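# Find the cracked bed slat and set it on the table

## Task

Six loose slats sit in a bed frame, and one has a hidden internal split with no visible crack (pressing on slats to test them is allowed). Remove that split slat and leave it lying on the table so it neither touches the frame nor sticks out past any table edge. The remaining five slats must be seated in the frame at the end, held there by nothing but the frame, not by the robot. Finish by opening the gripper and moving the arm away.

## Robot and tools

ROBOT. A single seven-joint xArm7 with a two-finger parallel gripper, on a base whose mount may be slightly tilted relative to the table. The fingers extend along the gripper's own +z axis and close along its y axis. The reported end_effector_position is the point midway between the finger pads when shut, roughly 2 cm short of the fingertips; closing pushes the tips about 10 mm farther along +z. Joint ranges (rad), base to hand: waist -6.283..6.283, shoulder -2.059..2.094, upper arm roll -6.283..6.283, elbow -0.192..3.927, forearm roll -6.283..6.283, wrist pitch -1.693..3.142, wrist roll -6.283..6.283. Load limits (N m): waist 44, shoulder 44, upper arm roll 26.4, elbow 26.4, forearm roll 26.4, wrist pitch 17.6, wrist roll 17.6; a carried object adds to them.

FRAME. Everything is in the scene frame: origin on the tabletop right under the arm base, +z up, +y to the left when facing along +x. Positions are metres, orientations are unit quaternions written w first (qw, qx, qy, qz). The printed hand position can be off from the real one, more so when reaching far.

THE 8-NUMBER ROW. Every motion command is one row: x, y, z, qw, qx, qy, qz, opening. The first seven are an absolute target pose for the gripper (position of end_effector_position plus its quaternion) in the scene frame, not an offset. Opening runs from -1 (closed) to +1 (fully open, 0.084 m). A target lying more than 0.6 m from the last reported position along any of the gripper's current axes makes the call refused, and nothing is sent. Repeat the wanted quaternion in each row rather than copying back the reported one, which may have drifted.

execute_actions(actions, pictures). actions is a list holding at most one item, or empty. Empty list: just report the state. Action: {"rows": [[8 numbers], ...], "steps": n} with 1 to 15 rows and steps up to 15 (default 15), each step 1/30 s; one row per step, the last row reused if rows run out. Wait: {"steps": n} with n up to 300, counted from the previous result, so your reply time eats into it. pictures (boolean) chooses whether camera images come back; they do by default.

move(target, speed). target is one 8-number row as above, an absolute pose. The gripper travels a straight path toward it lasting between 0.5 and 10 s (longer paths are cut at 10 s), turning the shorter way. speed is the path's top speed in m/s, 0.002 to 0.5, default 0.25; rotation is capped at twice that in rad/s. The opening is applied when the move begins. The path ignores obstacles; the real hand lags, may wander and may exceed speed, especially with the arm almost straight. Faster contact hits harder, and aiming deeper past the contact point pushes harder. The result adds a move: line with the ending (done = settled near target; otherwise off_target, moving, held, fault...), which limits applied (paced = pose clipped; held = some steps blocked, after which the arm may jump faster than speed) and the distance left to target.

wait(seconds): 0 to 10 s of letting the simulation run without new commands. zoom_image(camera, region): camera is cam_high, cam_low or cam_wrist; region is [x0, y0, x1, y1] in image pixels from the top-left, at most 504 by 504, giving a finer view of that camera's latest image. read_manual(section): only returns licence text ("licences"); moves nothing. finished_scene(scene): integer number of the current scene; ends and grades it irreversibly. Answering without a tool call also ends things.

CONTROL BEHAVIOUR. Each step the commanded pose is clamped to within 70 mm and 16 degrees of the measured pose, then damped inverse kinematics chases it, favouring position over orientation. Joint targets move at most 3.14 rad/s, take 0.16 s to reach that from rest, and all joints finish together. After an action ends the arm only carries on to the last clamped pose, so a distant target may need several calls: read the reported pose and send the remainder. Fingers keep moving after a call ends. Nothing is kept back in this setup; results arrive when the action finishes, and a "Hand target" line shows the pose being driven to.

RESULT LINES. The state line gives pose and linear/angular velocities. grip_measured is the measured finger opening on the -1..1 scale. "pose unreachable" means the clearance check (which treats any mounting block or post as arm) altered or blocked the command; HELD marks the affected steps. MOTOR HOT appears at 65 °C; at 80 °C an OVER-TEMPERATURE FAULT brakes the arm until cool. Holding loads, even while you think, heats motors.

GRIPPING. To hold something, keep commanding an opening well under grip_measured; the larger the gap, the tighter the squeeze, up to about 24 N per pad for objects up to about 6 cm wide. Commanding -1 gives full force on parts at least half a millimetre thick. Sending back the read grip_measured still presses lightly; wide parts may slip. Fast closing can squeeze too hard, even forcing the fingers open.

CAMERAS. cam_high, cam_low and cam_wrist, each 896x504, delivered in that order. Intrinsics: cam_high fx=fy=423.457, cx=447.813, cy=251.163; cam_low fx=fy=568.787, cx=449.258, cy=251.994; cam_wrist fx=fy=649.744, cx=448.225, cy=251.3 (all with radial distortion). The wrist camera frame has +z forward, +x image right, +y image down.

CAUTIONS. Reply time keeps the simulation running after the first call. If joint contact torque reaches its load limit, the arm halts, backs that joint off slightly, freezes for 10 s and drops the rest of the call; any stop is costly. Avoid drops, slips, slams, hard impacts and heavy pushing; pressing slats gently to find the broken one is allowed. Knocking or placing anything off the table fails the job. Before finishing, make sure the split slat rests fully on the table clear of the frame, the five good slats sit in the frame on their own, then open and withdraw the gripper.

Each tool is called after "Request:" as a command line: name --argument value for each argument, lists and objects as JSON in quotes; but a table of rows of numbers goes row by row, as --pt "numbers of a row", without its own name.

## Session

Request:
execute_actions --actions '[]'

Scene clock: 0.00 s of 5100.00 s.
end_effector_position=(+0.5002, +0.1276, +0.2450) grip_measured=+1.00 end_effector_quat_wxyz=(+0.047, -0.456, +0.471, +0.753) end_effector_velocity=(-0.000, -0.000, +0.000) end_effector_angular_velocity=(+0.000, -0.001, -0.000)
Joint positions: [ 0.153  0.144 -0.255  1.361  0.812  1.928  0.869  0.084]
Joint velocities: [ 0.001 -0.    -0.001 -0.    -0.    -0.    -0.001  0.   ]
Hand target: +0.500, +0.128, +0.245; +0.047, -0.456, +0.471, +0.753

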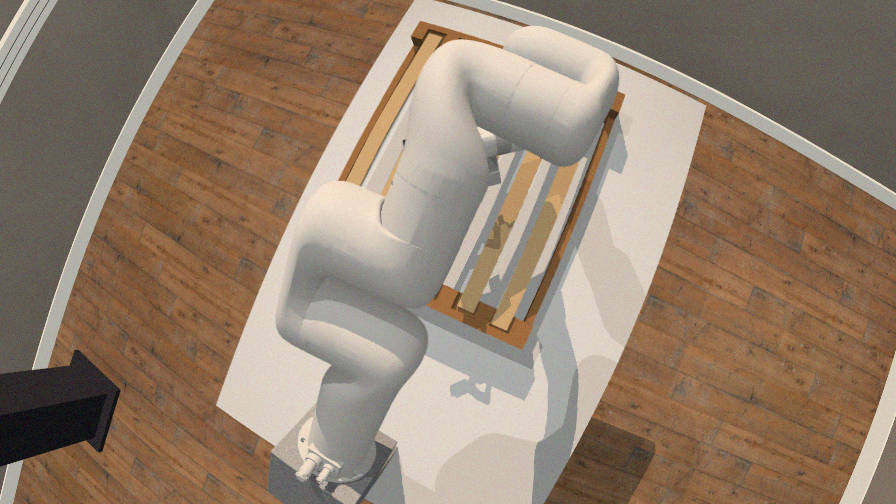

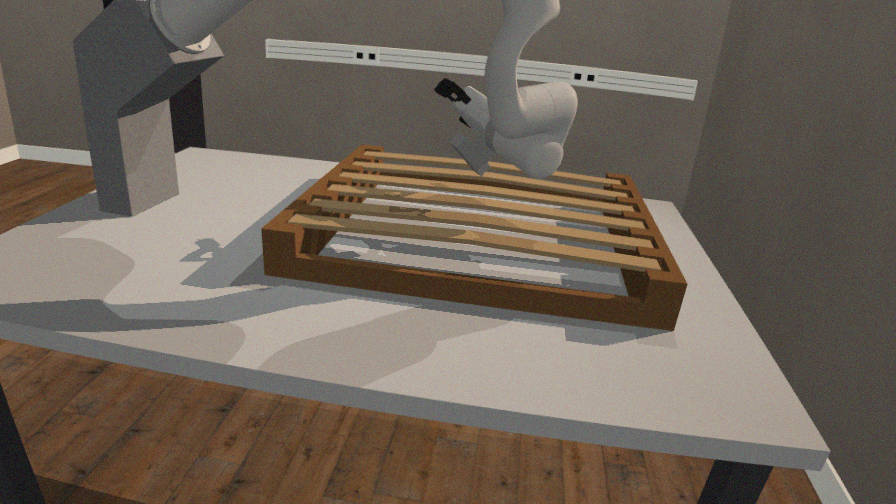

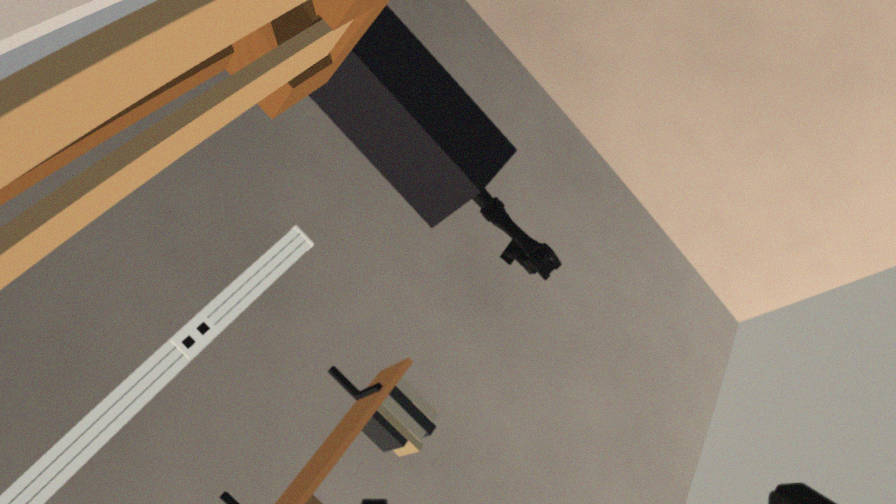

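Request:
move --target '[0.5,0.05,0.4,0,-0.707,0,0.707,1]' --speed 0.3

Request:
move --target '[0.55,0,0.42,0,-1,0,0,-1]' --speed 0.3

Scene clock: 13.23 s of 5100.00 s.
end_effector_position=(+0.5000, +0.0505, +0.4000) grip_measured=+1.00 end_effector_quat_wxyz=(-0.002, +0.707, +0.000, -0.707) end_effector_velocity=(+0.000, +0.000, +0.001) end_effector_angular_velocity=(+0.006, -0.005, +0.007)
Joint positions: [ 0.326 -0.141 -0.077  1.534  0.088  2.267  0.304  0.084]
Joint velocities: [ 0.005 -0.004  0.002 -0.001 -0.005 -0.    -0.003 -0.   ]
Hand target: +0.500, +0.051, +0.400; -0.002, +0.707, +0.001, -0.707
Off the commanded pose: 0.000 m, 0 deg.
After step 90, 7.97 s passed at rest.
move: done

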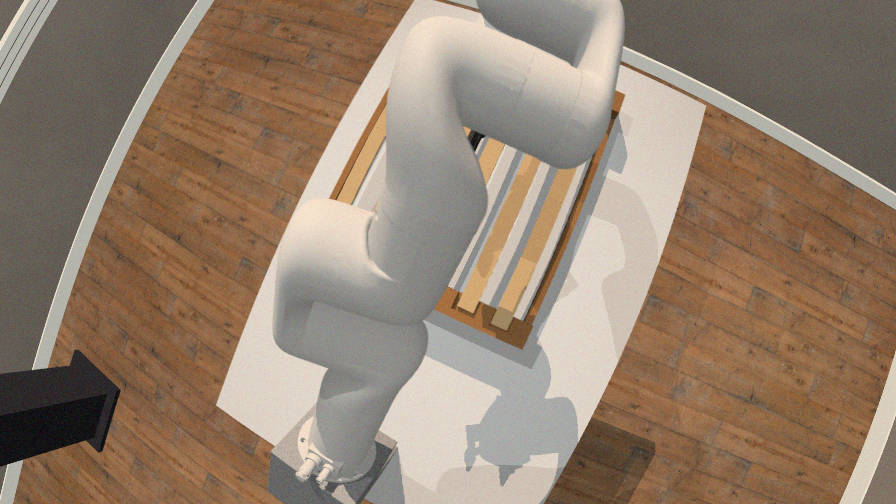

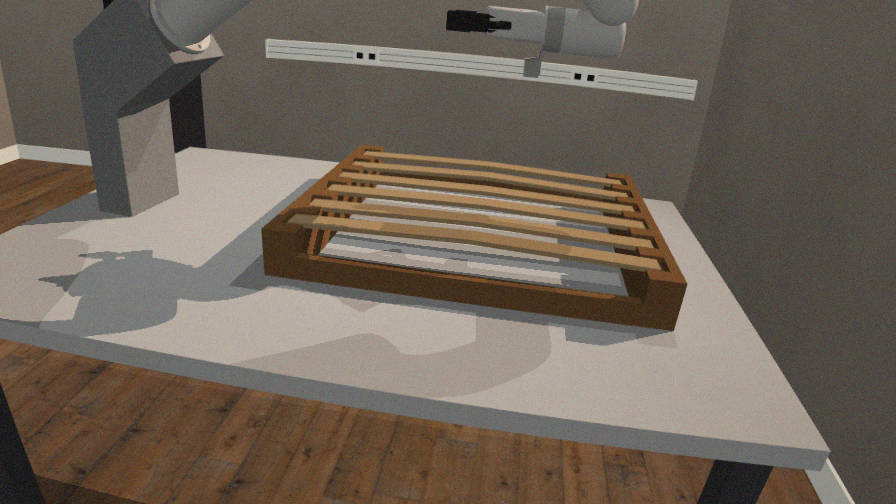

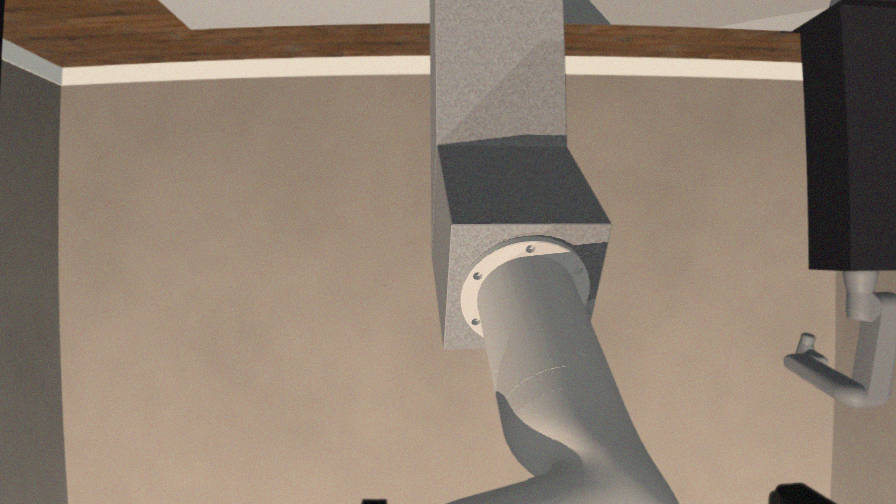

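Scene clock: 16.33 s of 5100.00 s.
end_effector_position=(+0.5507, +0.0000, +0.4213) grip_measured=-1.00 end_effector_quat_wxyz=(-0.003, +1.000, +0.000, -0.001) end_effector_velocity=(+0.000, -0.000, +0.000) end_effector_angular_velocity=(-0.001, -0.008, -0.001)
Joint positions: [ 0.343 -1.36   0.03   0.557 -0.357  1.014  0.356  0.   ]
Joint velocities: [-0.    -0.005 -0.001 -0.005 -0.004 -0.007  0.002  0.   ]
Hand target: +0.551, -0.000, +0.421; -0.003, +1.000, +0.000, -0.000
Off the commanded pose: 0.001 m, 0 deg.
move: done

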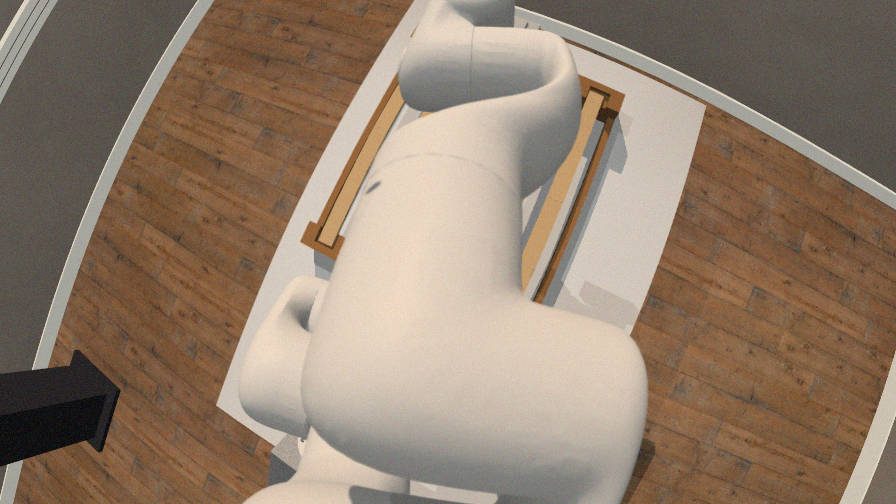

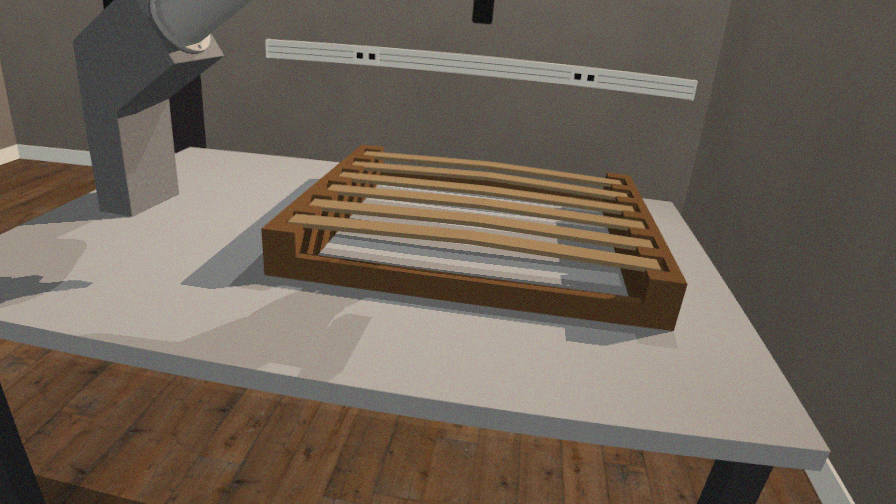

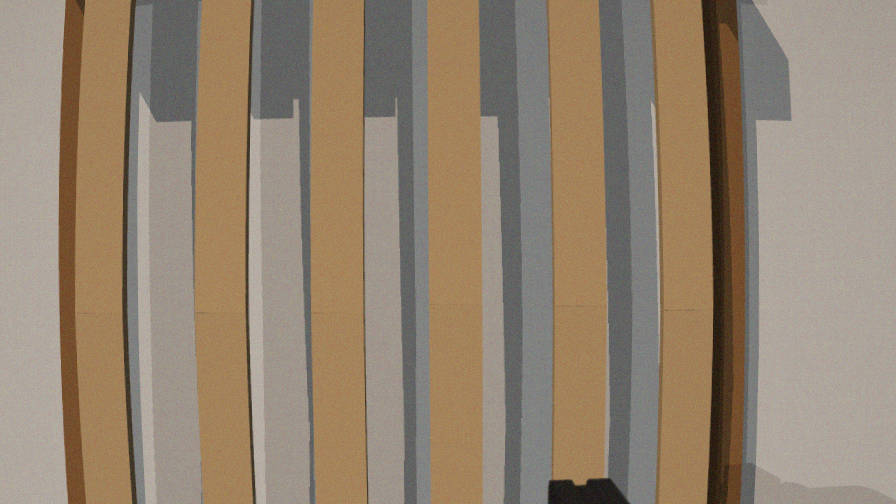

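Request:
move --target '[0.577,-0.14,0.15,0,1,0,0,-1]'

Request:
move --target '[0.577,-0.14,0.11,0,1,0,0,-1]' --speed 0.03

Scene clock: 27.53 s of 5100.00 s.
end_effector_position=(+0.5768, -0.1411, +0.1498) grip_measured=-1.00 end_effector_quat_wxyz=(+0.003, +1.000, +0.000, +0.001) end_effector_velocity=(-0.000, -0.001, -0.002) end_effector_angular_velocity=(+0.004, +0.002, +0.001)
Joint positions: [ 0.423 -0.495 -0.694  0.649 -0.524  0.09   0.085  0.   ]
Joint velocities: [ 0.015  0.001 -0.015  0.003  0.006  0.002 -0.011  0.   ]
Hand target: +0.577, -0.141, +0.149; +0.003, +1.000, +0.000, +0.000
Off the commanded pose: 0.001 m, 0 deg.
After step 90, 6.37 s passed at rest.
move: done

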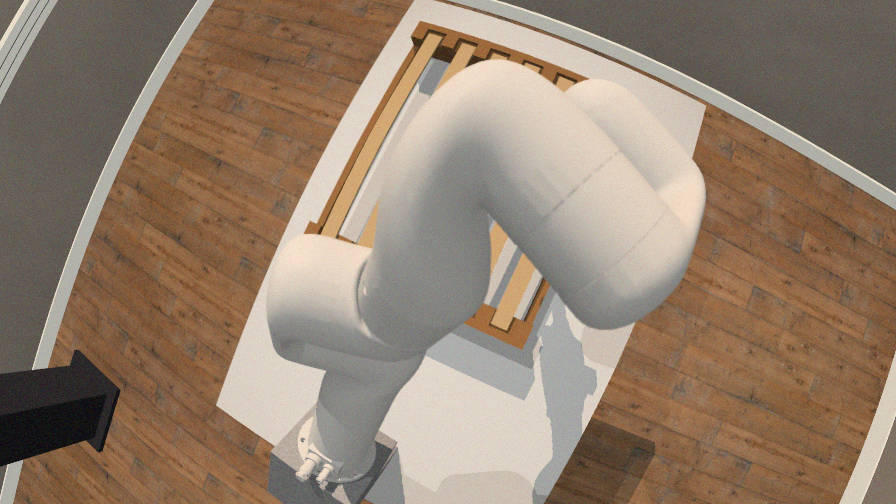

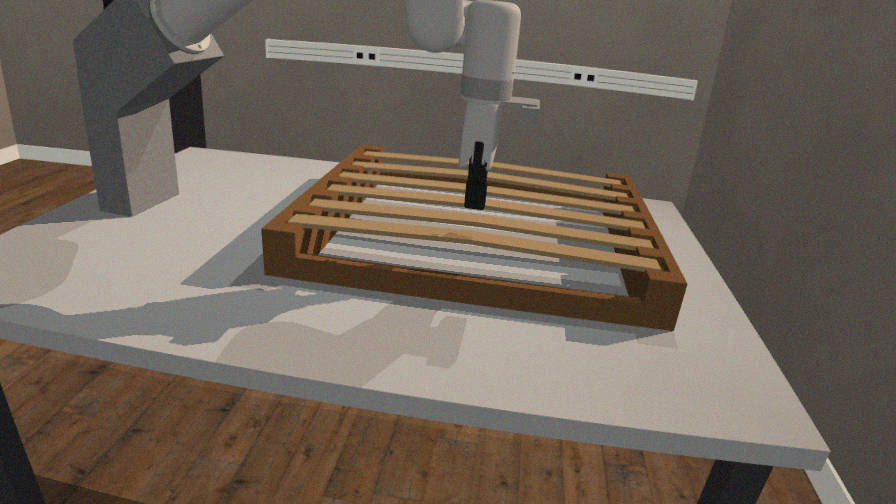

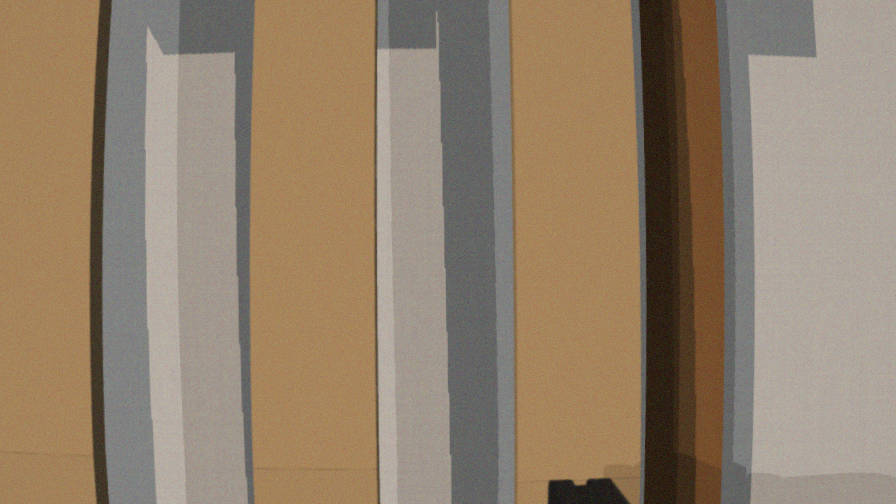

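Scene clock: 29.17 s of 5100.00 s.
end_effector_position=(+0.5771, -0.1401, +0.1102) grip_measured=-1.00 end_effector_quat_wxyz=(+0.001, +1.000, +0.000, +0.000) end_effector_velocity=(+0.001, +0.000, -0.001) end_effector_angular_velocity=(+0.004, -0.001, +0.000)
Joint positions: [ 0.575 -0.353 -0.837  0.704 -0.446 -0.009  0.036  0.   ]
Joint velocities: [ 0.016  0.    -0.014  0.003  0.005 -0.001 -0.007  0.   ]
Hand target: +0.577, -0.140, +0.110; +0.000, +1.000, +0.000, +0.000
Off the commanded pose: 0.000 m, 0 deg.
move: done

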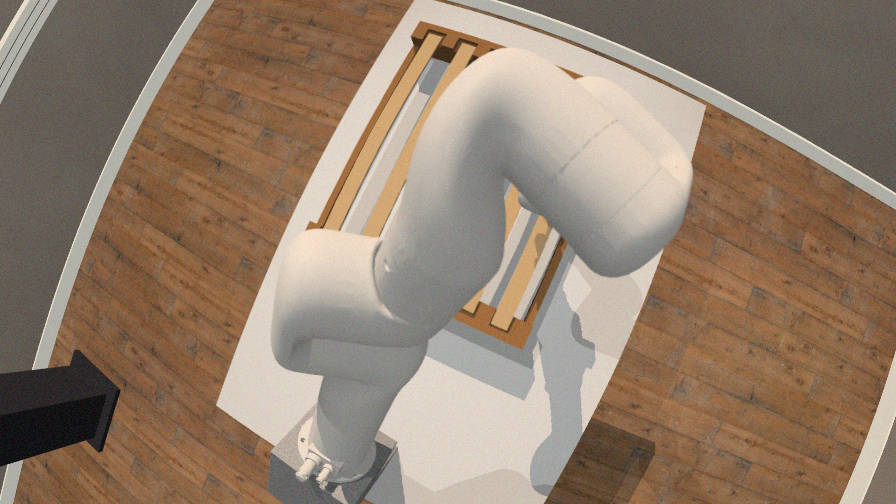

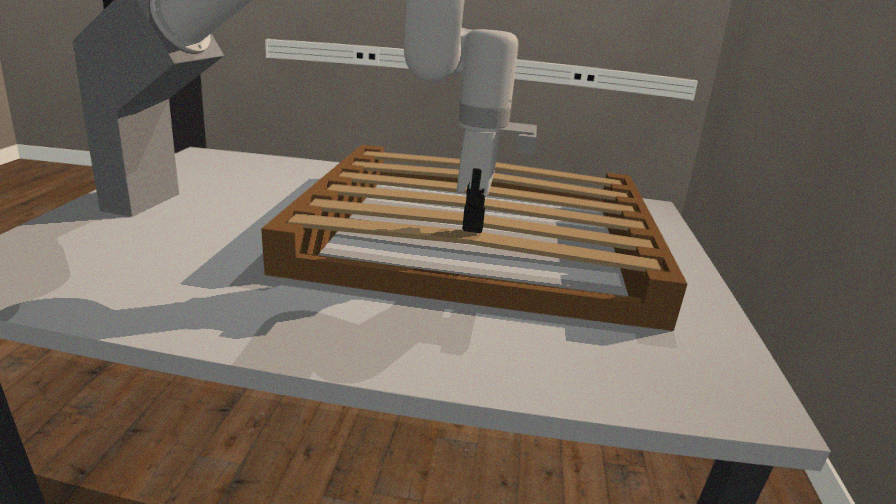

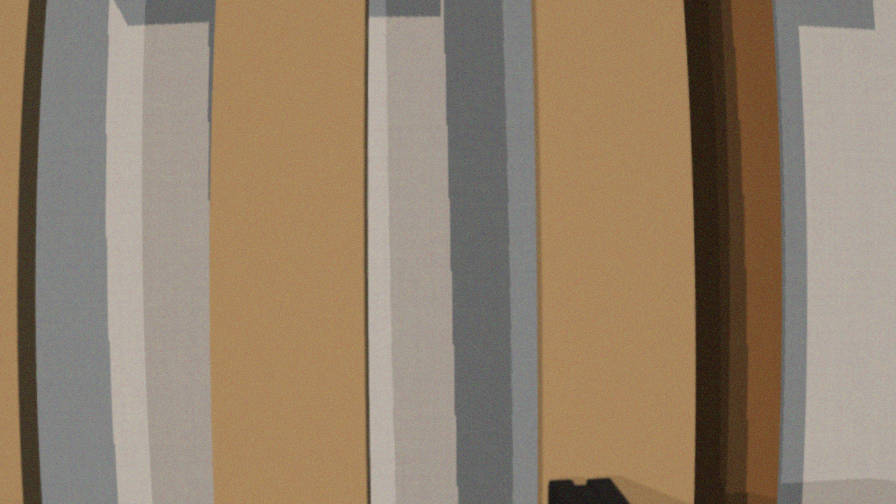

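Request:
move --target '[0.575,-0.148,0.088,0,1,0,0,-1]' --speed 0.02

Scene clock: 40.50 s of 5100.00 s.
end_effector_position=(+0.5771, -0.1462, +0.0894) grip_measured=-1.00 end_effector_quat_wxyz=(-0.002, +1.000, +0.000, +0.003) end_effector_velocity=(-0.000, -0.002, -0.001) end_effector_angular_velocity=(+0.005, +0.001, -0.007)
Joint positions: [ 0.753 -0.3   -1.013  0.74  -0.372 -0.057 -0.038  0.   ]
Joint velocities: [ 0.029 -0.008 -0.03   0.004  0.011  0.004 -0.013  0.   ]
Hand target: +0.575, -0.148, +0.088; +0.000, +1.000, +0.000, +0.000
Off the commanded pose: 0.003 m, 0 deg.
After step 90, 6.90 s passed at rest.
move: done

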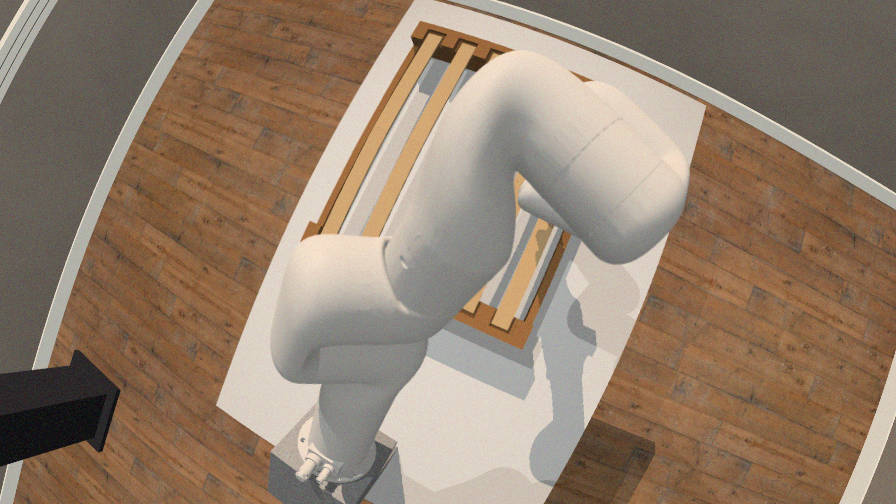

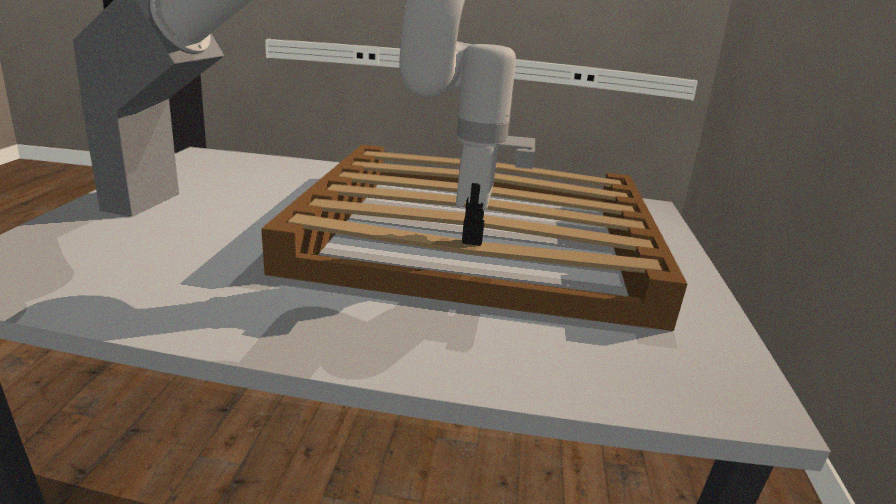

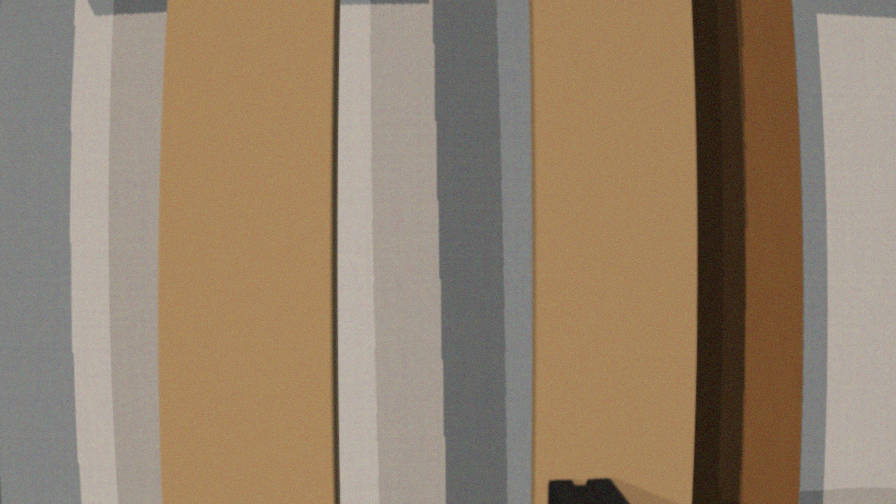

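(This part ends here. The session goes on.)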